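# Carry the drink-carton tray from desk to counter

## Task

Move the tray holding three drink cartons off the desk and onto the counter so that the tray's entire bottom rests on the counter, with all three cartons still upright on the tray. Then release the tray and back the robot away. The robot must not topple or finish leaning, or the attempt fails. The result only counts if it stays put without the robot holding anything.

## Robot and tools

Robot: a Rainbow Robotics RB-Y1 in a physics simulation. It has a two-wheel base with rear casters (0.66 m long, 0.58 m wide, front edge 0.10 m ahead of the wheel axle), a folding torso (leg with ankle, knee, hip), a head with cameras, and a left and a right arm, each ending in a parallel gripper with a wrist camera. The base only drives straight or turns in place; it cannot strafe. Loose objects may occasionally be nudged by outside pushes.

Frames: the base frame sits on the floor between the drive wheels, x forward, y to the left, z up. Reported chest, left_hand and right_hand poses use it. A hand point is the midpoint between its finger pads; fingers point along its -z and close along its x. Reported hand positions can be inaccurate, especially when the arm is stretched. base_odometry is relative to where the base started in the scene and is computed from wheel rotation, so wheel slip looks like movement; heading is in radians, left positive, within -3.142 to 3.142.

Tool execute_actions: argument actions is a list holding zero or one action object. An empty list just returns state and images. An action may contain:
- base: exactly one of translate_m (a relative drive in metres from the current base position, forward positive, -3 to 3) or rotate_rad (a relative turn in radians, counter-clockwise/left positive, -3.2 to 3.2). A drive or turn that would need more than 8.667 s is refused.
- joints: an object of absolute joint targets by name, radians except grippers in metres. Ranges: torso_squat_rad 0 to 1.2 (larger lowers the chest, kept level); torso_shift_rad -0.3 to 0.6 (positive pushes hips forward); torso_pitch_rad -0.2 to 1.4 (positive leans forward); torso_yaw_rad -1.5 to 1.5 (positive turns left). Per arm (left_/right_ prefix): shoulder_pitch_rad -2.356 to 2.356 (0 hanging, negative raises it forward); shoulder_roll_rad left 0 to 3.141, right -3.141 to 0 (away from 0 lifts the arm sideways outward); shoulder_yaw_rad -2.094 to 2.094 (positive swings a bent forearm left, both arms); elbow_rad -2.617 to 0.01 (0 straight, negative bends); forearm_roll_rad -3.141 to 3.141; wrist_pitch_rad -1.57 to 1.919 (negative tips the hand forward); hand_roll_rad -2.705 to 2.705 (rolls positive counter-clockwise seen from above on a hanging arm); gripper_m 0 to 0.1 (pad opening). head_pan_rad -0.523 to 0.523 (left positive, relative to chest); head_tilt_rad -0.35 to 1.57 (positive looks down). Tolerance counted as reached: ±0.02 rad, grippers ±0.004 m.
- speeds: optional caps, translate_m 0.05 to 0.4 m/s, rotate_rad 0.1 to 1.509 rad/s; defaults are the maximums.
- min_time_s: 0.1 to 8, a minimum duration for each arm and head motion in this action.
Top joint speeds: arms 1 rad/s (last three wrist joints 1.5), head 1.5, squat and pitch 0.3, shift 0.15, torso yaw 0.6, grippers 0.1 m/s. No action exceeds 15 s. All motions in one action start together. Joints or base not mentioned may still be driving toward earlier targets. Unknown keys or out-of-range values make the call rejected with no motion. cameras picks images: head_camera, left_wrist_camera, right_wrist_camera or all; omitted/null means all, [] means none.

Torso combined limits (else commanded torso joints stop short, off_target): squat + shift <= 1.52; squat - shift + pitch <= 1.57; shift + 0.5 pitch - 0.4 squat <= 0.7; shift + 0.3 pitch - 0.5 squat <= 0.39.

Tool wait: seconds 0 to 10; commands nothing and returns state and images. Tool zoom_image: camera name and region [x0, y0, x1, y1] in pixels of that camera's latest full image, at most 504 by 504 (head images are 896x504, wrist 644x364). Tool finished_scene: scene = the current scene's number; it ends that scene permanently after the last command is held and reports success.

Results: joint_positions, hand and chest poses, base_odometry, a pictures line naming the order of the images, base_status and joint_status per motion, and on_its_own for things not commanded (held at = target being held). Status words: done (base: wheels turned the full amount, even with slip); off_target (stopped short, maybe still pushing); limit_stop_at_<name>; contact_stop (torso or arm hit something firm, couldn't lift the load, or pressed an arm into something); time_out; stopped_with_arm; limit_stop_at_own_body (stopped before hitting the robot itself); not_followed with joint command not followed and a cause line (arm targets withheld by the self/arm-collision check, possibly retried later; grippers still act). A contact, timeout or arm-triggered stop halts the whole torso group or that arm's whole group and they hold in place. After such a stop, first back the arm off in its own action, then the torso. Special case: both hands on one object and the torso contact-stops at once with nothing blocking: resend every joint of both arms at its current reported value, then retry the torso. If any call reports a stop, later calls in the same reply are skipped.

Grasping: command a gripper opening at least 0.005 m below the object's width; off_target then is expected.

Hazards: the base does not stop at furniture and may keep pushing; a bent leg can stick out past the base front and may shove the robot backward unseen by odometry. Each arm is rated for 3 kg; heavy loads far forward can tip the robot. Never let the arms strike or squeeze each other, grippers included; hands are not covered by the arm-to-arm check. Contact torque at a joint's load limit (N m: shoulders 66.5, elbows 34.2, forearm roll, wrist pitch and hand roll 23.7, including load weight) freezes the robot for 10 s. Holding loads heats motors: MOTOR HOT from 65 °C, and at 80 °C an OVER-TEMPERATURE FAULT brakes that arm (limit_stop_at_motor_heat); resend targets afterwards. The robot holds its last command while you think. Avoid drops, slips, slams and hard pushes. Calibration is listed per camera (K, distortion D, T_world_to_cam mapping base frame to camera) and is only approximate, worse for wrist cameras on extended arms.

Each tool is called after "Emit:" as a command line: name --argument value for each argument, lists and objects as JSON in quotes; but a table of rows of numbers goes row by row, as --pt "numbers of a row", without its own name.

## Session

Emit:
execute_actions --actions '[{"joints":{"torso_yaw_rad":1.2,"torso_squat_rad":0}}]' --cameras '["head_camera"]'

Scene clock: 2.83 s.
base_odometry: x=+0.000 y=+0.000 heading=+0.000 (m, m, rad; odometry frame)
base_status: not commanded
joint_positions: torso_squat_rad=+0.000 torso_shift_rad=+0.000 torso_pitch_rad=-0.001 torso_yaw_rad=+1.200 left_shoulder_pitch_rad=-0.030 left_shoulder_roll_rad=+0.007 left_shoulder_yaw_rad=-0.004 left_elbow_rad=-0.263 left_forearm_roll_rad=+0.002 left_wrist_pitch_rad=-0.011 left_hand_roll_rad=-0.026 left_gripper_m=+0.101 right_shoulder_pitch_rad=+0.005 right_shoulder_roll_rad=-0.008 right_shoulder_yaw_rad=+0.015 right_elbow_rad=-0.296 right_forearm_roll_rad=+0.030 right_wrist_pitch_rad=-0.034 right_hand_roll_rad=-0.038 right_gripper_m=+0.099 head_pan_rad=+0.000 head_tilt_rad=+0.401
joint_status: all done
chest: x=-0.2284 y=+0.0009 z=+1.2899 quat_wxyz=(+0.825, -0.001, +0.000, +0.565) (m; base frame)
left_hand: x=-0.3810 y=+0.2217 z=+0.6203 quat_wxyz=(+0.827, +0.088, -0.122, +0.542) (m; base frame)
right_hand: x=+0.0344 y=+0.0561 z=+0.6214 quat_wxyz=(+0.813, +0.089, -0.135, +0.560) (m; base frame)
pictures: head_camera
camera_calibration (this result's frames):
head_camera: T_world_to_cam=[[0.913547, -0.406042, -0.0236815, 0.250171], [-0.17666, -0.343673, -0.922323, 1.40064], [0.366363, 0.84677, -0.385693, 0.580403], [0, 0, 0, 1]] pos_world=[-0.193744, 0.0914734, 1.52162]
Images, in order (width x height): head_camera 896x504.

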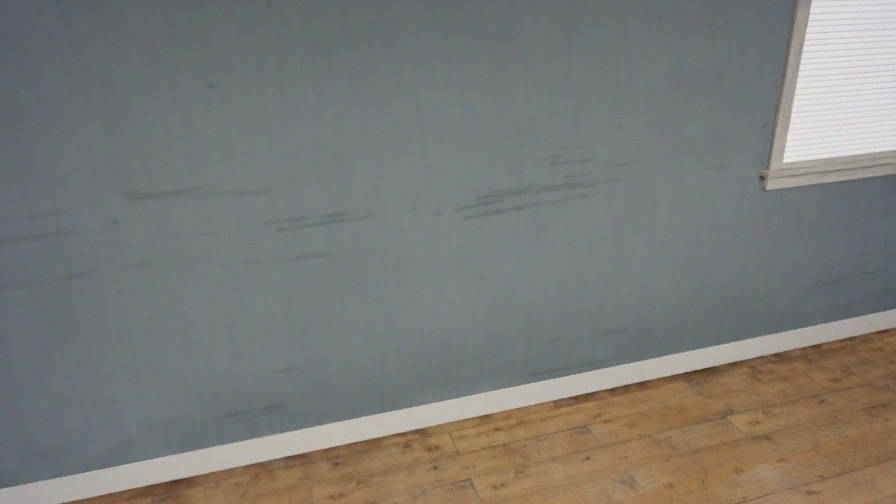

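Emit:
execute_actions --actions '[{"joints":{"torso_yaw_rad":0}}]' --cameras '["head_camera"]'

Emit:
execute_actions --actions '[{"base":{"rotate_rad":3.2}}]' --cameras '["head_camera"]'

Scene clock: 12.13 s.
base_odometry: x=+0.000 y=+0.000 heading=+0.000 (m, m, rad; odometry frame)
base_status: not commanded
joint_positions: torso_squat_rad=+0.000 torso_shift_rad=+0.000 torso_pitch_rad=-0.001 torso_yaw_rad=+0.000 left_shoulder_pitch_rad=-0.030 left_shoulder_roll_rad=+0.007 left_shoulder_yaw_rad=-0.004 left_elbow_rad=-0.263 left_forearm_roll_rad=+0.002 left_wrist_pitch_rad=-0.011 left_hand_roll_rad=-0.026 left_gripper_m=+0.101 right_shoulder_pitch_rad=+0.005 right_shoulder_roll_rad=-0.008 right_shoulder_yaw_rad=+0.015 right_elbow_rad=-0.296 right_forearm_roll_rad=+0.030 right_wrist_pitch_rad=-0.034 right_hand_roll_rad=-0.038 right_gripper_m=+0.099 head_pan_rad=+0.000 head_tilt_rad=+0.401
joint_status: all done
chest: x=-0.2284 y=+0.0009 z=+1.2899 quat_wxyz=(+1.000, -0.001, +0.000, +0.000) (m; base frame)
left_hand: x=-0.0767 y=+0.2232 z=+0.6206 quat_wxyz=(+0.988, +0.004, -0.151, -0.020) (m; base frame)
right_hand: x=-0.0806 y=-0.2239 z=+0.6216 quat_wxyz=(+0.987, -0.002, -0.162, +0.003) (m; base frame)
pictures: head_camera
camera_calibration (this result's frames):
head_camera: T_world_to_cam=[[-0.0473884, -0.99859, -0.0239173, 0.0315063], [-0.382737, 0.0402692, -0.922979, 1.35407], [0.922641, -0.0345845, -0.384105, 0.706205], [0, 0, 0, 1]] pos_world=[-0.131829, 0.00135834, 1.52179]
Images, in order (width x height): head_camera 896x504.

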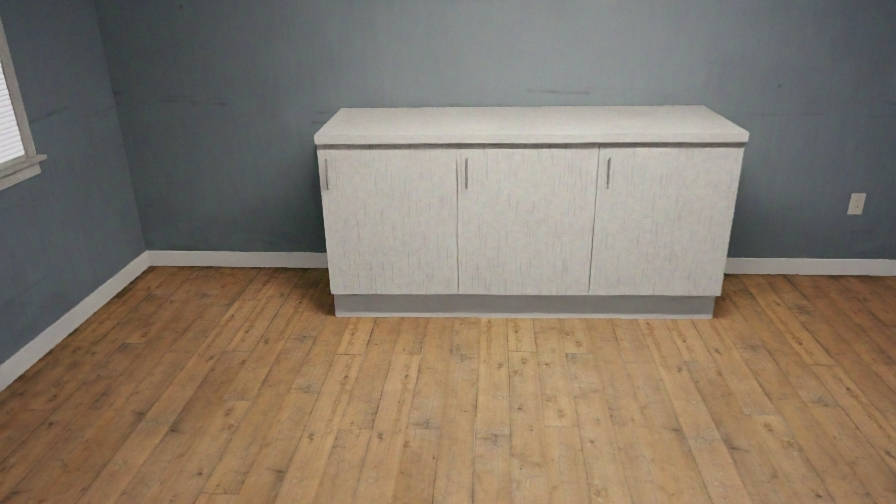

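Scene clock: 17.77 s.
base_odometry: x=+0.000 y=+0.000 heading=-3.084 (m, m, rad; odometry frame)
base_status: done
joint_positions: torso_squat_rad=+0.000 torso_shift_rad=+0.000 torso_pitch_rad=-0.001 torso_yaw_rad=+0.000 left_shoulder_pitch_rad=-0.030 left_shoulder_roll_rad=+0.007 left_shoulder_yaw_rad=-0.004 left_elbow_rad=-0.263 left_forearm_roll_rad=+0.002 left_wrist_pitch_rad=-0.011 left_hand_roll_rad=-0.026 left_gripper_m=+0.101 right_shoulder_pitch_rad=+0.005 right_shoulder_roll_rad=-0.008 right_shoulder_yaw_rad=+0.015 right_elbow_rad=-0.296 right_forearm_roll_rad=+0.030 right_wrist_pitch_rad=-0.034 right_hand_roll_rad=-0.038 right_gripper_m=+0.099 head_pan_rad=+0.000 head_tilt_rad=+0.401
joint_status: not commanded
chest: x=-0.2286 y=+0.0009 z=+1.2899 quat_wxyz=(+1.000, -0.001, -0.001, +0.000) (m; base frame)
left_hand: x=-0.0767 y=+0.2232 z=+0.6206 quat_wxyz=(+0.988, +0.004, -0.151, -0.020) (m; base frame)
right_hand: x=-0.0806 y=-0.2239 z=+0.6217 quat_wxyz=(+0.987, -0.002, -0.163, +0.003) (m; base frame)
pictures: head_camera
camera_calibration (this result's frames):
head_camera: T_world_to_cam=[[-0.0473823, -0.998589, -0.0239652, 0.0315297], [-0.382495, 0.0403021, -0.923078, 1.35418], [0.922742, -0.034571, -0.383865, 0.706099], [0, 0, 0, 1]] pos_world=[-0.132087, 0.00131949, 1.52181]
Images, in order (width x height): head_camera 896x504.

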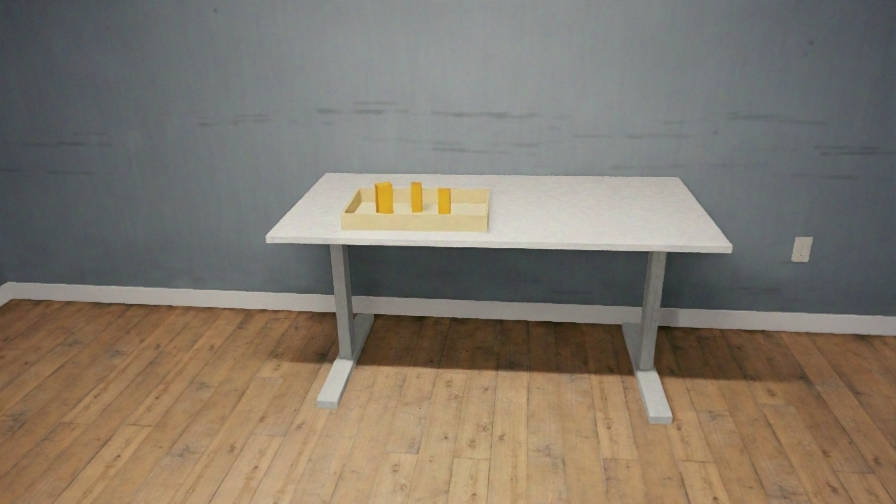

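Emit:
execute_actions --actions '[{"base":{"rotate_rad":0.07}}]' --cameras '[]'

Emit:
execute_actions --actions '[{"base":{"translate_m":1.2},"joints":{"head_tilt_rad":0.7,"left_shoulder_pitch_rad":-0.95,"left_elbow_rad":-0.95,"left_wrist_pitch_rad":1.88,"left_forearm_roll_rad":0.3,"left_shoulder_roll_rad":0.3,"left_shoulder_yaw_rad":0,"left_hand_roll_rad":1.71,"right_shoulder_pitch_rad":-0.92,"right_elbow_rad":-0.95,"right_wrist_pitch_rad":1.88,"right_forearm_roll_rad":-0.3,"right_shoulder_roll_rad":-0.3,"right_shoulder_yaw_rad":0,"right_hand_roll_rad":-1.69}}]' --cameras '[]'

Emit:
execute_actions --actions '[{"base":{"rotate_rad":-0.17}}]' --cameras '["head_camera"]'

Scene clock: 32.80 s.
base_odometry: x=+0.000 y=+0.000 heading=-3.014 (m, m, rad; odometry frame)
base_status: done
joint_positions: torso_squat_rad=+0.000 torso_shift_rad=+0.000 torso_pitch_rad=-0.001 torso_yaw_rad=+0.000 left_shoulder_pitch_rad=-0.030 left_shoulder_roll_rad=+0.007 left_shoulder_yaw_rad=-0.004 left_elbow_rad=-0.263 left_forearm_roll_rad=+0.002 left_wrist_pitch_rad=-0.011 left_hand_roll_rad=-0.026 left_gripper_m=+0.101 right_shoulder_pitch_rad=+0.005 right_shoulder_roll_rad=-0.008 right_shoulder_yaw_rad=+0.015 right_elbow_rad=-0.296 right_forearm_roll_rad=+0.030 right_wrist_pitch_rad=-0.034 right_hand_roll_rad=-0.038 right_gripper_m=+0.099 head_pan_rad=+0.000 head_tilt_rad=+0.401
joint_status: not commanded
chest: x=-0.2286 y=+0.0009 z=+1.2899 quat_wxyz=(+1.000, -0.001, -0.001, +0.000) (m; base frame)
left_hand: x=-0.0767 y=+0.2232 z=+0.6206 quat_wxyz=(+0.988, +0.004, -0.151, -0.020) (m; base frame)
right_hand: x=-0.0806 y=-0.2239 z=+0.6217 quat_wxyz=(+0.987, -0.002, -0.163, +0.003) (m; base frame)
pictures: none
No camera images: the call's "cameras" was empty. Leave "cameras" out to get every camera's image.

Scene clock: 37.40 s.
base_odometry: x=-1.190 y=-0.153 heading=-3.014 (m, m, rad; odometry frame)
base_status: done
joint_positions: torso_squat_rad=+0.000 torso_shift_rad=+0.000 torso_pitch_rad=-0.001 torso_yaw_rad=+0.000 left_shoulder_pitch_rad=-0.950 left_shoulder_roll_rad=+0.300 left_shoulder_yaw_rad=+0.000 left_elbow_rad=-0.950 left_forearm_roll_rad=+0.300 left_wrist_pitch_rad=+1.880 left_hand_roll_rad=+1.710 left_gripper_m=+0.101 right_shoulder_pitch_rad=-0.920 right_shoulder_roll_rad=-0.300 right_shoulder_yaw_rad=+0.000 right_elbow_rad=-0.950 right_forearm_roll_rad=-0.300 right_wrist_pitch_rad=+1.880 right_hand_roll_rad=-1.690 right_gripper_m=+0.099 head_pan_rad=+0.000 head_tilt_rad=+0.700
joint_status: all done
chest: x=-0.2285 y=+0.0009 z=+1.2899 quat_wxyz=(+1.000, -0.001, -0.001, +0.000) (m; base frame)
left_hand: x=+0.2650 y=+0.2358 z=+1.0557 quat_wxyz=(+0.705, +0.013, -0.011, +0.709) (m; base frame)
right_hand: x=+0.2556 y=-0.2395 z=+1.0423 quat_wxyz=(+0.709, -0.024, -0.001, -0.705) (m; base frame)
pictures: none
No camera images: the call's "cameras" was empty. Leave "cameras" out to get every camera's image.

Scene clock: 39.30 s.
base_odometry: x=-1.190 y=-0.153 heading=+3.100 (m, m, rad; odometry frame)
base_status: done
joint_positions: torso_squat_rad=+0.000 torso_shift_rad=+0.000 torso_pitch_rad=-0.001 torso_yaw_rad=+0.000 left_shoulder_pitch_rad=-0.950 left_shoulder_roll_rad=+0.300 left_shoulder_yaw_rad=+0.000 left_elbow_rad=-0.950 left_forearm_roll_rad=+0.300 left_wrist_pitch_rad=+1.880 left_hand_roll_rad=+1.710 left_gripper_m=+0.101 right_shoulder_pitch_rad=-0.920 right_shoulder_roll_rad=-0.300 right_shoulder_yaw_rad=+0.000 right_elbow_rad=-0.950 right_forearm_roll_rad=-0.300 right_wrist_pitch_rad=+1.880 right_hand_roll_rad=-1.690 right_gripper_m=+0.099 head_pan_rad=+0.000 head_tilt_rad=+0.700
joint_status: not commanded
chest: x=-0.2285 y=+0.0009 z=+1.2899 quat_wxyz=(+1.000, -0.001, -0.001, +0.000) (m; base frame)
left_hand: x=+0.2650 y=+0.2358 z=+1.0557 quat_wxyz=(+0.705, +0.013, -0.011, +0.709) (m; base frame)
right_hand: x=+0.2556 y=-0.2395 z=+1.0423 quat_wxyz=(+0.709, -0.024, -0.001, -0.705) (m; base frame)
pictures: head_camera
camera_calibration (this result's frames):
head_camera: T_world_to_cam=[[-0.0526807, -0.998572, -0.00890901, 0.0080361], [-0.637675, 0.0405042, -0.76924, 1.07228], [0.768502, -0.034843, -0.638898, 1.05406], [0, 0, 0, 1]] pos_world=[-0.125857, 0.00131945, 1.49834]
Images, in order (width x height): head_camera 896x504.

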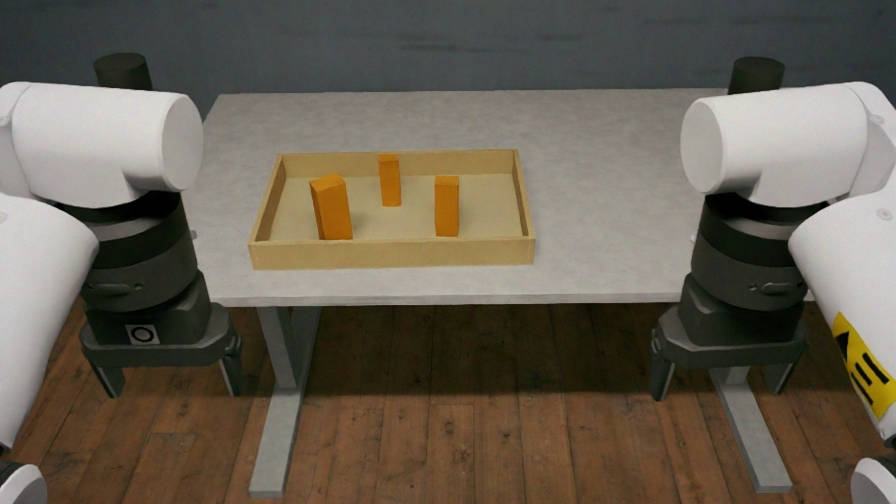

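Emit:
execute_actions --actions '[{"base":{"translate_m":0.65},"joints":{"head_tilt_rad":1.0,"torso_yaw_rad":0.2,"left_hand_roll_rad":1.47,"right_hand_roll_rad":-1.93}}]' --cameras '[]'

Emit:
execute_actions --actions '[{"joints":{"torso_squat_rad":0.75}}]'

Scene clock: 48.67 s.
base_odometry: x=-1.840 y=-0.126 heading=+3.100 (m, m, rad; odometry frame)
base_status: done
joint_positions: torso_squat_rad=+0.000 torso_shift_rad=+0.000 torso_pitch_rad=-0.001 torso_yaw_rad=+0.200 left_shoulder_pitch_rad=-0.950 left_shoulder_roll_rad=+0.300 left_shoulder_yaw_rad=+0.000 left_elbow_rad=-0.950 left_forearm_roll_rad=+0.300 left_wrist_pitch_rad=+1.880 left_hand_roll_rad=+1.470 left_gripper_m=+0.101 right_shoulder_pitch_rad=-0.920 right_shoulder_roll_rad=-0.300 right_shoulder_yaw_rad=+0.000 right_elbow_rad=-0.950 right_forearm_roll_rad=-0.300 right_wrist_pitch_rad=+1.880 right_hand_roll_rad=-1.930 right_gripper_m=+0.099 head_pan_rad=+0.000 head_tilt_rad=+1.000
joint_status: all done
chest: x=-0.2285 y=+0.0009 z=+1.2899 quat_wxyz=(+0.995, -0.001, +0.000, +0.100) (m; base frame)
left_hand: x=+0.2083 y=+0.3292 z=+1.0554 quat_wxyz=(+0.719, +0.016, -0.007, +0.695) (m; base frame)
right_hand: x=+0.2937 y=-0.1387 z=+1.0422 quat_wxyz=(+0.694, -0.024, -0.006, -0.719) (m; base frame)
pictures: none
No camera images: the call's "cameras" was empty. Leave "cameras" out to get every camera's image.

Scene clock: 51.97 s.
base_odometry: x=-1.840 y=-0.126 heading=+3.100 (m, m, rad; odometry frame)
base_status: not commanded
joint_positions: torso_squat_rad=+0.750 torso_shift_rad=+0.000 torso_pitch_rad=-0.001 torso_yaw_rad=+0.200 left_shoulder_pitch_rad=-0.950 left_shoulder_roll_rad=+0.300 left_shoulder_yaw_rad=+0.000 left_elbow_rad=-0.950 left_forearm_roll_rad=+0.300 left_wrist_pitch_rad=+1.880 left_hand_roll_rad=+1.470 left_gripper_m=+0.101 right_shoulder_pitch_rad=-0.920 right_shoulder_roll_rad=-0.300 right_shoulder_yaw_rad=+0.000 right_elbow_rad=-0.950 right_forearm_roll_rad=-0.300 right_wrist_pitch_rad=+1.880 right_hand_roll_rad=-1.930 right_gripper_m=+0.099 head_pan_rad=+0.000 head_tilt_rad=+1.000
joint_status: all done
chest: x=-0.2285 y=+0.0007 z=+1.1021 quat_wxyz=(+0.995, -0.001, -0.001, +0.100) (m; base frame)
left_hand: x=+0.2083 y=+0.3291 z=+0.8677 quat_wxyz=(+0.719, +0.015, -0.007, +0.695) (m; base frame)
right_hand: x=+0.2937 y=-0.1388 z=+0.8545 quat_wxyz=(+0.694, -0.024, -0.006, -0.719) (m; base frame)
pictures: head_camera, left_wrist_camera, right_wrist_camera
camera_calibration (this result's frames):
head_camera: T_world_to_cam=[[0.146216, -0.989226, 0.00731568, 0.0306117], [-0.827939, -0.126417, -0.546385, 0.598561], [0.541423, 0.0738333, -0.837502, 1.1456], [0, 0, 0, 1]] pos_world=[-0.129159, 0.0213667, 1.28627]
left_wrist_camera: T_world_to_cam=[[0.00526862, 0.999677, 0.0248652, -0.354028], [0.740577, -0.0206093, 0.671655, -0.704392], [0.671951, 0.0148759, -0.740446, 0.587872], [0, 0, 0, 1]] pos_world=[0.128501, 0.330652, 0.9172]
right_wrist_camera: T_world_to_cam=[[0.0450516, 0.994757, -0.0918096, 0.207313], [0.79715, 0.0195937, 0.603464, -0.711454], [0.602099, -0.100373, -0.792087, 0.573243], [0, 0, 0, 1]] pos_world=[0.212647, -0.134748, 0.902428]
Images, in order (width x height): head_camera 896x504, left_wrist_camera 644x364, right_wrist_camera 644x364.

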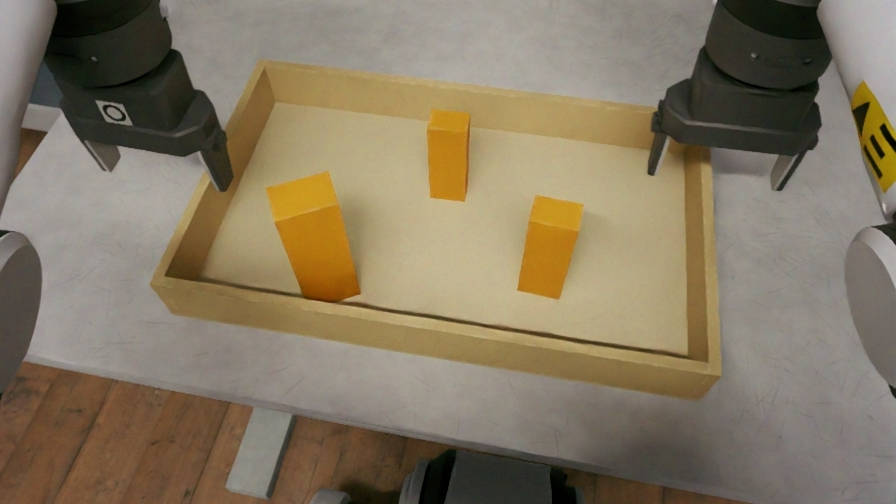

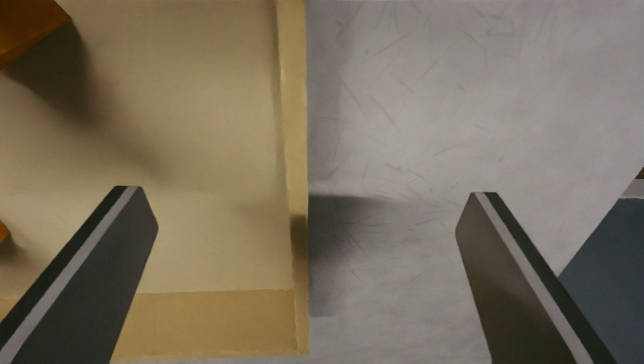

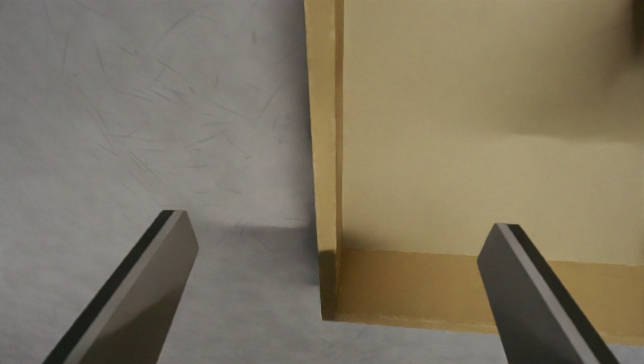

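Emit:
execute_actions --actions '[{"joints":{"torso_squat_rad":0.9,"torso_yaw_rad":0.175,"left_gripper_m":0.08}}]'

Scene clock: 61.13 s.
base_odometry: x=-1.840 y=-0.126 heading=+3.100 (m, m, rad; odometry frame)
base_status: not commanded
joint_positions: torso_squat_rad=+0.900 torso_shift_rad=+0.000 torso_pitch_rad=-0.001 torso_yaw_rad=+0.175 left_shoulder_pitch_rad=-0.950 left_shoulder_roll_rad=+0.300 left_shoulder_yaw_rad=+0.000 left_elbow_rad=-0.950 left_forearm_roll_rad=+0.300 left_wrist_pitch_rad=+1.880 left_hand_roll_rad=+1.470 left_gripper_m=+0.080 right_shoulder_pitch_rad=-0.920 right_shoulder_roll_rad=-0.300 right_shoulder_yaw_rad=+0.000 right_elbow_rad=-0.950 right_forearm_roll_rad=-0.300 right_wrist_pitch_rad=+1.880 right_hand_roll_rad=-1.930 right_gripper_m=+0.099 head_pan_rad=+0.000 head_tilt_rad=+1.000
joint_status: all done
chest: x=-0.2285 y=+0.0007 z=+1.0251 quat_wxyz=(+0.996, -0.001, -0.001, +0.087) (m; base frame)
left_hand: x=+0.2164 y=+0.3180 z=+0.7907 quat_wxyz=(+0.728, +0.015, -0.007, +0.686) (m; base frame)
right_hand: x=+0.2900 y=-0.1519 z=+0.7774 quat_wxyz=(+0.685, -0.024, -0.006, -0.728) (m; base frame)
pictures: head_camera, left_wrist_camera, right_wrist_camera
camera_calibration (this result's frames):
head_camera: T_world_to_cam=[[0.121451, -0.992571, 0.00728905, 0.0254864], [-0.830823, -0.105672, -0.546413, 0.555817], [0.543124, 0.0603066, -0.837484, 1.08144], [0, 0, 0, 1]] pos_world=[-0.128665, 0.0188136, 1.20921]
left_wrist_camera: T_world_to_cam=[[0.0302355, 0.999233, 0.0248796, -0.346362], [0.739848, -0.0391097, 0.671636, -0.652787], [0.672094, -0.00190014, -0.740463, 0.530868], [0, 0, 0, 1]] pos_world=[0.136642, 0.321575, 0.840141]
right_wrist_camera: T_world_to_cam=[[0.0699192, 0.99332, -0.0917975, 0.205963], [0.797419, -0.000364236, 0.603426, -0.664855], [0.599362, -0.115392, -0.792117, 0.511607], [0, 0, 0, 1]] pos_world=[0.209129, -0.145794, 0.82535]
Images, in order (width x height): head_camera 896x504, left_wrist_camera 644x364, right_wrist_camera 644x364.

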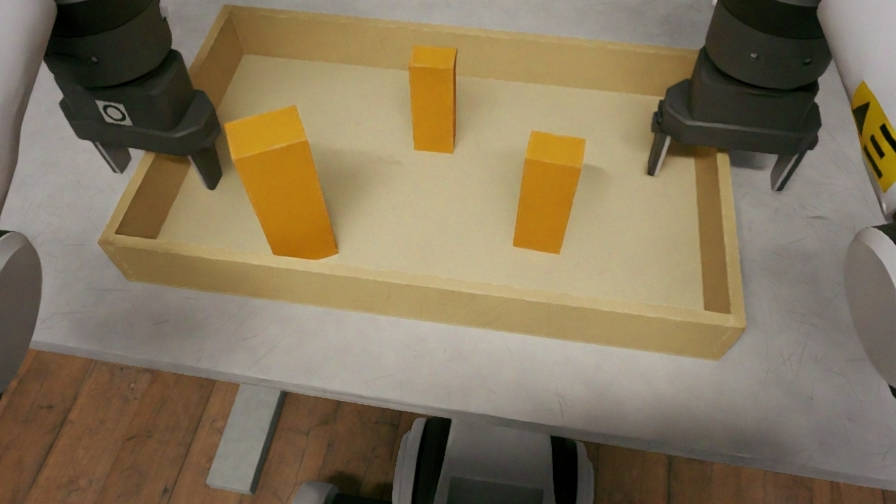

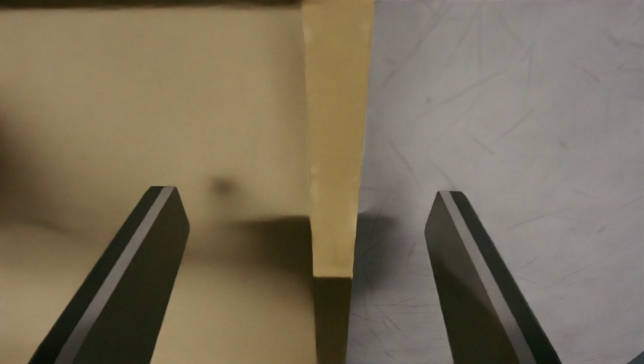

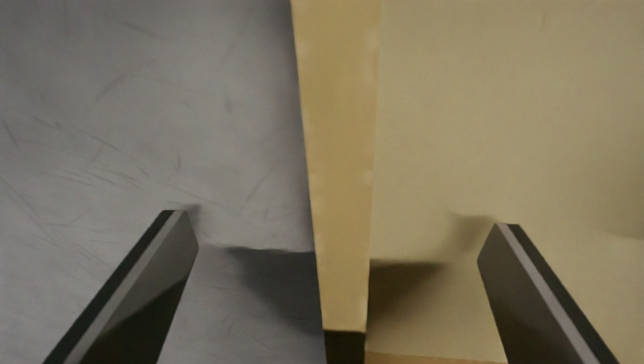

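Emit:
execute_actions --actions '[{"joints":{"left_gripper_m":0,"right_gripper_m":0}}]' --cameras '[]'

Emit:
execute_actions --actions '[{"joints":{"torso_squat_rad":0}}]' --cameras '["head_camera"]'

Emit:
execute_actions --actions '[{"base":{"translate_m":-2.5}}]' --cameras '[]'

Emit:
execute_actions --actions '[{"base":{"rotate_rad":3.15},"speeds":{"rotate_rad":0.8},"joints":{"head_tilt_rad":0.45,"head_pan_rad":-0.175}}]' --cameras '["head_camera"]'

Scene clock: 71.97 s.
base_odometry: x=-1.840 y=-0.126 heading=+3.100 (m, m, rad; odometry frame)
base_status: not commanded
joint_positions: torso_squat_rad=+0.900 torso_shift_rad=+0.000 torso_pitch_rad=-0.001 torso_yaw_rad=+0.175 left_shoulder_pitch_rad=-0.950 left_shoulder_roll_rad=+0.301 left_shoulder_yaw_rad=+0.000 left_elbow_rad=-0.950 left_forearm_roll_rad=+0.300 left_wrist_pitch_rad=+1.880 left_hand_roll_rad=+1.470 left_gripper_m=+0.011 right_shoulder_pitch_rad=-0.920 right_shoulder_roll_rad=-0.301 right_shoulder_yaw_rad=+0.000 right_elbow_rad=-0.950 right_forearm_roll_rad=-0.299 right_wrist_pitch_rad=+1.880 right_hand_roll_rad=-1.930 right_gripper_m=+0.011 head_pan_rad=+0.000 head_tilt_rad=+1.000
joint_status: left_gripper_m off_target (ended at +0.011, target +0.000); right_gripper_m off_target (ended at +0.011, target +0.000)
chest: x=-0.2285 y=+0.0007 z=+1.0251 quat_wxyz=(+0.996, -0.001, -0.001, +0.087) (m; base frame)
left_hand: x=+0.2163 y=+0.3188 z=+0.7908 quat_wxyz=(+0.727, +0.016, -0.008, +0.686) (m; base frame)
right_hand: x=+0.2902 y=-0.1529 z=+0.7775 quat_wxyz=(+0.685, -0.024, -0.007, -0.728) (m; base frame)
pictures: none
No camera images: the call's "cameras" was empty. Leave "cameras" out to get every camera's image.

Scene clock: 75.77 s.
base_odometry: x=-1.840 y=-0.126 heading=+3.100 (m, m, rad; odometry frame)
base_status: not commanded
joint_positions: torso_squat_rad=+0.000 torso_shift_rad=+0.000 torso_pitch_rad=-0.001 torso_yaw_rad=+0.175 left_shoulder_pitch_rad=-0.949 left_shoulder_roll_rad=+0.301 left_shoulder_yaw_rad=+0.000 left_elbow_rad=-0.949 left_forearm_roll_rad=+0.300 left_wrist_pitch_rad=+1.880 left_hand_roll_rad=+1.470 left_gripper_m=+0.011 right_shoulder_pitch_rad=-0.919 right_shoulder_roll_rad=-0.301 right_shoulder_yaw_rad=+0.000 right_elbow_rad=-0.949 right_forearm_roll_rad=-0.300 right_wrist_pitch_rad=+1.880 right_hand_roll_rad=-1.930 right_gripper_m=+0.011 head_pan_rad=+0.000 head_tilt_rad=+1.000
joint_status: all done
chest: x=-0.2282 y=+0.0009 z=+1.2899 quat_wxyz=(+0.996, -0.001, +0.000, +0.087) (m; base frame)
left_hand: x=+0.2161 y=+0.3191 z=+1.0548 quat_wxyz=(+0.727, +0.016, -0.007, +0.686) (m; base frame)
right_hand: x=+0.2900 y=-0.1528 z=+1.0415 quat_wxyz=(+0.685, -0.025, -0.006, -0.728) (m; base frame)
pictures: head_camera
camera_calibration (this result's frames):
head_camera: T_world_to_cam=[[0.121399, -0.992578, 0.0071961, 0.0238182], [-0.831237, -0.105623, -0.545791, 0.699951], [0.5425, 0.060277, -0.83789, 1.30345], [0, 0, 0, 1]] pos_world=[-0.12819, 0.0190043, 1.47401]
Images, in order (width x height): head_camera 896x504.

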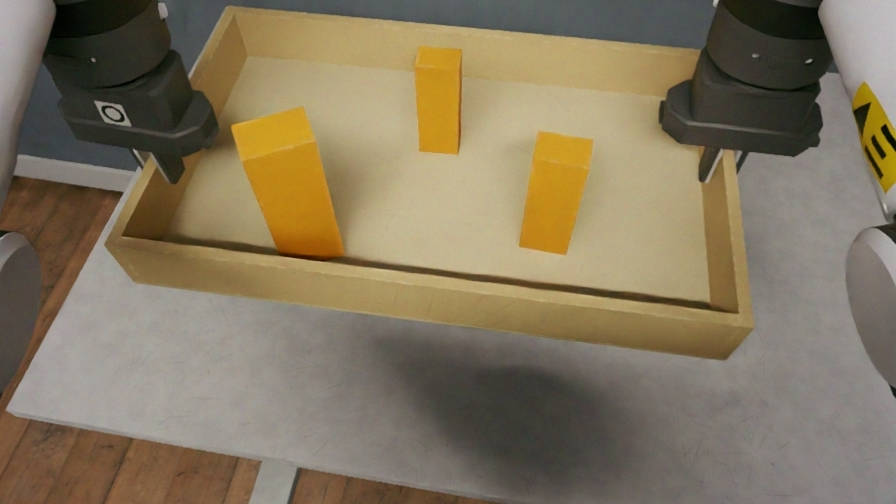

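Scene clock: 83.50 s.
base_odometry: x=+0.658 y=-0.231 heading=+3.099 (m, m, rad; odometry frame)
base_status: done
joint_positions: torso_squat_rad=+0.000 torso_shift_rad=+0.000 torso_pitch_rad=-0.001 torso_yaw_rad=+0.175 left_shoulder_pitch_rad=-0.949 left_shoulder_roll_rad=+0.301 left_shoulder_yaw_rad=+0.000 left_elbow_rad=-0.949 left_forearm_roll_rad=+0.300 left_wrist_pitch_rad=+1.880 left_hand_roll_rad=+1.470 left_gripper_m=+0.011 right_shoulder_pitch_rad=-0.919 right_shoulder_roll_rad=-0.301 right_shoulder_yaw_rad=+0.000 right_elbow_rad=-0.949 right_forearm_roll_rad=-0.300 right_wrist_pitch_rad=+1.880 right_hand_roll_rad=-1.930 right_gripper_m=+0.011 head_pan_rad=+0.000 head_tilt_rad=+1.000
joint_status: not commanded
chest: x=-0.2283 y=+0.0009 z=+1.2899 quat_wxyz=(+0.996, -0.001, +0.000, +0.087) (m; base frame)
left_hand: x=+0.2160 y=+0.3191 z=+1.0549 quat_wxyz=(+0.727, +0.016, -0.007, +0.686) (m; base frame)
right_hand: x=+0.2899 y=-0.1528 z=+1.0416 quat_wxyz=(+0.685, -0.025, -0.006, -0.728) (m; base frame)
pictures: none
No camera images: the call's "cameras" was empty. Leave "cameras" out to get every camera's image.

Scene clock: 89.40 s.
base_odometry: x=+0.658 y=-0.231 heading=-0.034 (m, m, rad; odometry frame)
base_status: done
joint_positions: torso_squat_rad=+0.000 torso_shift_rad=+0.000 torso_pitch_rad=-0.001 torso_yaw_rad=+0.175 left_shoulder_pitch_rad=-0.949 left_shoulder_roll_rad=+0.301 left_shoulder_yaw_rad=+0.000 left_elbow_rad=-0.949 left_forearm_roll_rad=+0.300 left_wrist_pitch_rad=+1.880 left_hand_roll_rad=+1.470 left_gripper_m=+0.011 right_shoulder_pitch_rad=-0.919 right_shoulder_roll_rad=-0.301 right_shoulder_yaw_rad=+0.000 right_elbow_rad=-0.949 right_forearm_roll_rad=-0.300 right_wrist_pitch_rad=+1.880 right_hand_roll_rad=-1.930 right_gripper_m=+0.011 head_pan_rad=-0.175 head_tilt_rad=+0.450
joint_status: all done
chest: x=-0.2283 y=+0.0009 z=+1.2899 quat_wxyz=(+0.996, -0.001, +0.000, +0.087) (m; base frame)
left_hand: x=+0.2160 y=+0.3191 z=+1.0549 quat_wxyz=(+0.727, +0.016, -0.007, +0.686) (m; base frame)
right_hand: x=+0.2899 y=-0.1528 z=+1.0416 quat_wxyz=(+0.685, -0.025, -0.006, -0.728) (m; base frame)
pictures: head_camera
camera_calibration (this result's frames):
head_camera: T_world_to_cam=[[-0.0483566, -0.998598, -0.0215184, 0.0315851], [-0.427846, 0.0401757, -0.902958, 1.31467], [0.902557, -0.0344574, -0.429189, 0.769531], [0, 0, 0, 1]] pos_world=[-0.130541, 0.00523898, 1.51805]
Images, in order (width x height): head_camera 896x504.

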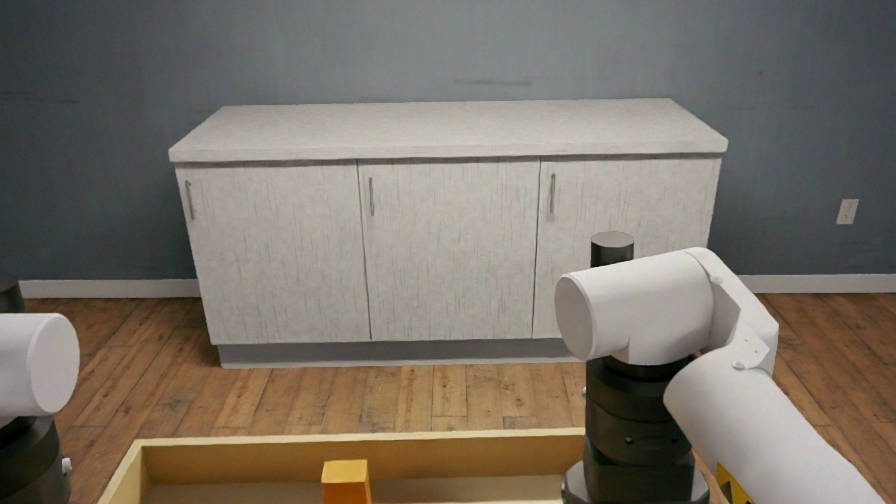

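Nearly identical geometry.

Emit:
execute_actions --actions '[{"base":{"translate_m":1.7},"joints":{"head_tilt_rad":1.0,"torso_shift_rad":0.3}}]' --cameras '["head_camera"]'

Emit:
execute_actions --actions '[{"joints":{"torso_squat_rad":0.34}}]' --cameras '[]'

Emit:
execute_actions --actions '[{"joints":{"torso_squat_rad":0.385}}]' --cameras '["head_camera"]'

Scene clock: 102.73 s.
base_odometry: x=+2.357 y=-0.289 heading=-0.035 (m, m, rad; odometry frame)
base_status: done
joint_positions: torso_squat_rad=+0.000 torso_shift_rad=+0.300 torso_pitch_rad=+0.000 torso_yaw_rad=+0.175 left_shoulder_pitch_rad=-0.949 left_shoulder_roll_rad=+0.301 left_shoulder_yaw_rad=+0.000 left_elbow_rad=-0.949 left_forearm_roll_rad=+0.300 left_wrist_pitch_rad=+1.880 left_hand_roll_rad=+1.470 left_gripper_m=+0.011 right_shoulder_pitch_rad=-0.919 right_shoulder_roll_rad=-0.301 right_shoulder_yaw_rad=+0.000 right_elbow_rad=-0.949 right_forearm_roll_rad=-0.300 right_wrist_pitch_rad=+1.880 right_hand_roll_rad=-1.930 right_gripper_m=+0.011 head_pan_rad=-0.175 head_tilt_rad=+1.000
joint_status: all done
chest: x=-0.0211 y=+0.0009 z=+1.2586 quat_wxyz=(+0.996, -0.001, +0.000, +0.087) (m; base frame)
left_hand: x=+0.4232 y=+0.3191 z=+1.0234 quat_wxyz=(+0.727, +0.016, -0.007, +0.686) (m; base frame)
right_hand: x=+0.4971 y=-0.1528 z=+1.0101 quat_wxyz=(+0.685, -0.025, -0.006, -0.728) (m; base frame)
pictures: head_camera
camera_calibration (this result's frames):
head_camera: T_world_to_cam=[[-0.0530923, -0.998564, 0.00714835, -0.000901928], [-0.836851, 0.0405862, -0.545923, 0.854481], [0.544849, -0.0349665, -0.837805, 1.16519], [0, 0, 0, 1]] pos_world=[0.0801718, 0.00516183, 1.44269]
Images, in order (width x height): head_camera 896x504.

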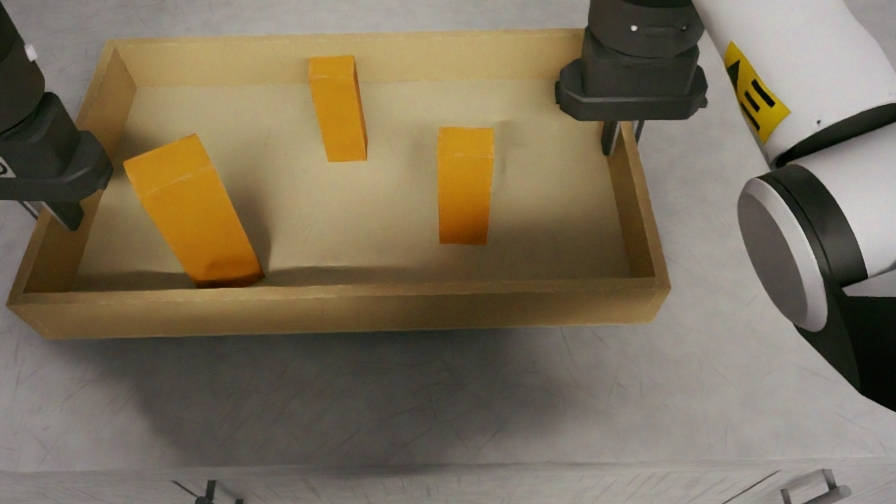

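Scene clock: 104.67 s.
base_odometry: x=+2.357 y=-0.289 heading=-0.035 (m, m, rad; odometry frame)
base_status: not commanded
joint_positions: torso_squat_rad=+0.340 torso_shift_rad=+0.300 torso_pitch_rad=-0.001 torso_yaw_rad=+0.175 left_shoulder_pitch_rad=-0.949 left_shoulder_roll_rad=+0.301 left_shoulder_yaw_rad=+0.000 left_elbow_rad=-0.949 left_forearm_roll_rad=+0.300 left_wrist_pitch_rad=+1.880 left_hand_roll_rad=+1.470 left_gripper_m=+0.011 right_shoulder_pitch_rad=-0.919 right_shoulder_roll_rad=-0.301 right_shoulder_yaw_rad=+0.000 right_elbow_rad=-0.949 right_forearm_roll_rad=-0.300 right_wrist_pitch_rad=+1.880 right_hand_roll_rad=-1.930 right_gripper_m=+0.011 head_pan_rad=-0.175 head_tilt_rad=+1.000
joint_status: all done
chest: x=-0.0331 y=+0.0009 z=+1.2204 quat_wxyz=(+0.996, -0.001, +0.000, +0.087) (m; base frame)
left_hand: x=+0.4112 y=+0.3191 z=+0.9853 quat_wxyz=(+0.727, +0.016, -0.007, +0.686) (m; base frame)
right_hand: x=+0.4851 y=-0.1528 z=+0.9720 quat_wxyz=(+0.685, -0.025, -0.006, -0.728) (m; base frame)
pictures: none
No camera images: the call's "cameras" was empty. Leave "cameras" out to get every camera's image.

Scene clock: 105.50 s.
base_odometry: x=+2.357 y=-0.289 heading=-0.035 (m, m, rad; odometry frame)
base_status: not commanded
joint_positions: torso_squat_rad=+0.385 torso_shift_rad=+0.299 torso_pitch_rad=-0.004 torso_yaw_rad=+0.175 left_shoulder_pitch_rad=-0.956 left_shoulder_roll_rad=+0.303 left_shoulder_yaw_rad=+0.001 left_elbow_rad=-0.953 left_forearm_roll_rad=+0.300 left_wrist_pitch_rad=+1.879 left_hand_roll_rad=+1.470 left_gripper_m=+0.011 right_shoulder_pitch_rad=-0.925 right_shoulder_roll_rad=-0.304 right_shoulder_yaw_rad=-0.001 right_elbow_rad=-0.953 right_forearm_roll_rad=-0.299 right_wrist_pitch_rad=+1.880 right_hand_roll_rad=-1.930 right_gripper_m=+0.011 head_pan_rad=-0.175 head_tilt_rad=+1.000
joint_status: all done
chest: x=-0.0382 y=+0.0007 z=+1.2098 quat_wxyz=(+0.996, -0.001, -0.002, +0.087) (m; base frame)
left_hand: x=+0.4099 y=+0.3191 z=+0.9807 quat_wxyz=(+0.728, +0.012, -0.013, +0.686) (m; base frame)
right_hand: x=+0.4839 y=-0.1524 z=+0.9675 quat_wxyz=(+0.685, -0.019, -0.011, -0.728) (m; base frame)
pictures: head_camera
camera_calibration (this result's frames):
head_camera: T_world_to_cam=[[-0.0531166, -0.998566, 0.00669842, -0.00107804], [-0.834838, 0.0407248, -0.548987, 0.81731], [0.547927, -0.0347524, -0.835804, 1.13138], [0, 0, 0, 1]] pos_world=[0.0623529, 0.00495676, 1.39431]
Images, in order (width x height): head_camera 896x504.

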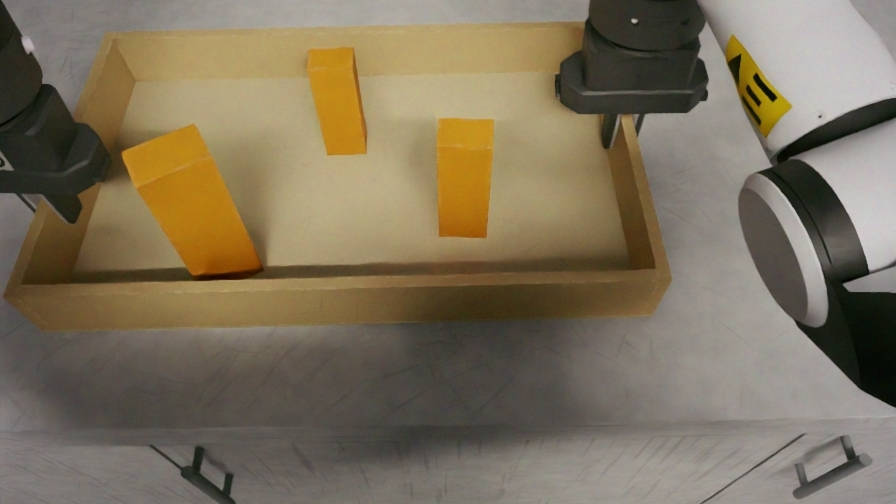

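Emit:
execute_actions --actions '[{"joints":{"torso_squat_rad":0.36,"left_gripper_m":0.06,"right_gripper_m":0.06}}]' --cameras '[]'

Emit:
execute_actions --actions '[{"joints":{"torso_squat_rad":0,"left_shoulder_pitch_rad":-1.05,"left_shoulder_roll_rad":0.34,"right_shoulder_pitch_rad":-1.05},"min_time_s":2}]' --cameras '[]'

Emit:
execute_actions --actions '[{"base":{"translate_m":-0.4},"joints":{"torso_shift_rad":0,"head_tilt_rad":0.6}}]' --cameras '["head_camera"]'

Emit:
finished_scene --scene 2

Scene clock: 115.10 s.
base_odometry: x=+2.357 y=-0.289 heading=-0.035 (m, m, rad; odometry frame)
base_status: not commanded
joint_positions: torso_squat_rad=+0.360 torso_shift_rad=+0.300 torso_pitch_rad=-0.001 torso_yaw_rad=+0.175 left_shoulder_pitch_rad=-0.950 left_shoulder_roll_rad=+0.300 left_shoulder_yaw_rad=+0.000 left_elbow_rad=-0.950 left_forearm_roll_rad=+0.300 left_wrist_pitch_rad=+1.880 left_hand_roll_rad=+1.470 left_gripper_m=+0.060 right_shoulder_pitch_rad=-0.920 right_shoulder_roll_rad=-0.300 right_shoulder_yaw_rad=+0.000 right_elbow_rad=-0.950 right_forearm_roll_rad=-0.300 right_wrist_pitch_rad=+1.880 right_hand_roll_rad=-1.930 right_gripper_m=+0.060 head_pan_rad=-0.175 head_tilt_rad=+1.000
joint_status: all done
chest: x=-0.0347 y=+0.0008 z=+1.2158 quat_wxyz=(+0.996, -0.001, -0.001, +0.087) (m; base frame)
left_hand: x=+0.4103 y=+0.3182 z=+0.9816 quat_wxyz=(+0.728, +0.015, -0.008, +0.686) (m; base frame)
right_hand: x=+0.4840 y=-0.1520 z=+0.9683 quat_wxyz=(+0.685, -0.024, -0.006, -0.728) (m; base frame)
pictures: none
No camera images: the call's "cameras" was empty. Leave "cameras" out to get every camera's image.

Scene clock: 117.40 s.
base_odometry: x=+2.357 y=-0.289 heading=-0.035 (m, m, rad; odometry frame)
base_status: not commanded
joint_positions: torso_squat_rad=+0.000 torso_shift_rad=+0.300 torso_pitch_rad=-0.001 torso_yaw_rad=+0.175 left_shoulder_pitch_rad=-1.050 left_shoulder_roll_rad=+0.340 left_shoulder_yaw_rad=+0.000 left_elbow_rad=-0.950 left_forearm_roll_rad=+0.300 left_wrist_pitch_rad=+1.880 left_hand_roll_rad=+1.470 left_gripper_m=+0.060 right_shoulder_pitch_rad=-1.049 right_shoulder_roll_rad=-0.300 right_shoulder_yaw_rad=+0.000 right_elbow_rad=-0.950 right_forearm_roll_rad=-0.300 right_wrist_pitch_rad=+1.880 right_hand_roll_rad=-1.930 right_gripper_m=+0.060 head_pan_rad=-0.175 head_tilt_rad=+1.000
joint_status: all done
chest: x=-0.0214 y=+0.0008 z=+1.2586 quat_wxyz=(+0.996, -0.001, +0.000, +0.087) (m; base frame)
left_hand: x=+0.4524 y=+0.3281 z=+1.0780 quat_wxyz=(+0.727, -0.004, -0.057, +0.684) (m; base frame)
right_hand: x=+0.5294 y=-0.1236 z=+1.0721 quat_wxyz=(+0.700, +0.027, -0.040, -0.713) (m; base frame)
pictures: none
No camera images: the call's "cameras" was empty. Leave "cameras" out to get every camera's image.

Scene clock: 120.37 s.
base_odometry: x=+1.957 y=-0.275 heading=-0.036 (m, m, rad; odometry frame)
base_status: done
joint_positions: torso_squat_rad=+0.000 torso_shift_rad=+0.000 torso_pitch_rad=-0.001 torso_yaw_rad=+0.175 left_shoulder_pitch_rad=-1.050 left_shoulder_roll_rad=+0.340 left_shoulder_yaw_rad=+0.000 left_elbow_rad=-0.950 left_forearm_roll_rad=+0.300 left_wrist_pitch_rad=+1.880 left_hand_roll_rad=+1.470 left_gripper_m=+0.060 right_shoulder_pitch_rad=-1.050 right_shoulder_roll_rad=-0.300 right_shoulder_yaw_rad=+0.000 right_elbow_rad=-0.950 right_forearm_roll_rad=-0.300 right_wrist_pitch_rad=+1.880 right_hand_roll_rad=-1.930 right_gripper_m=+0.060 head_pan_rad=-0.175 head_tilt_rad=+0.600
joint_status: all done
chest: x=-0.2284 y=+0.0008 z=+1.2899 quat_wxyz=(+0.996, -0.001, -0.001, +0.087) (m; base frame)
left_hand: x=+0.2455 y=+0.3282 z=+1.1096 quat_wxyz=(+0.727, -0.005, -0.057, +0.684) (m; base frame)
right_hand: x=+0.3224 y=-0.1235 z=+1.1037 quat_wxyz=(+0.700, +0.027, -0.040, -0.713) (m; base frame)
pictures: head_camera
camera_calibration (this result's frames):
head_camera: T_world_to_cam=[[-0.051209, -0.998587, -0.014214, 0.0199734], [-0.55756, 0.0403947, -0.829153, 1.17778], [0.828556, -0.034535, -0.55884, 0.947575], [0, 0, 0, 1]] pos_world=[-0.127413, 0.00509361, 1.50639]
Images, in order (width x height): head_camera 896x504.

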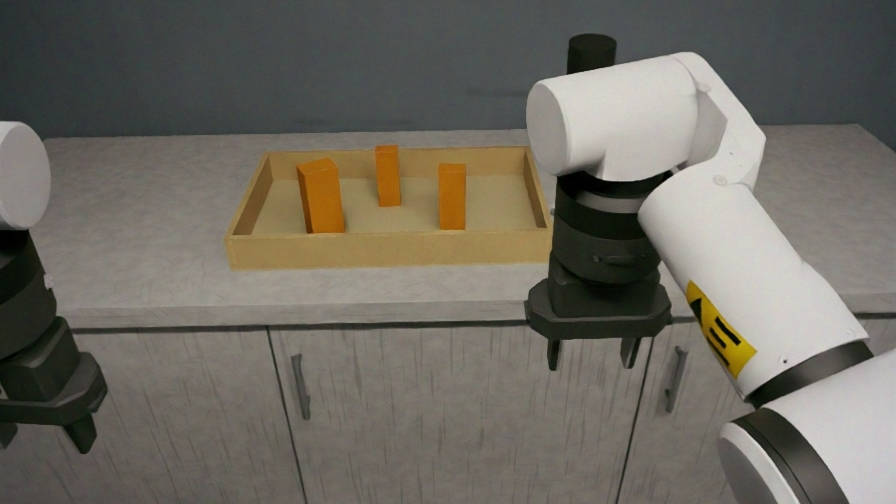

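The scene is finished: the task was done.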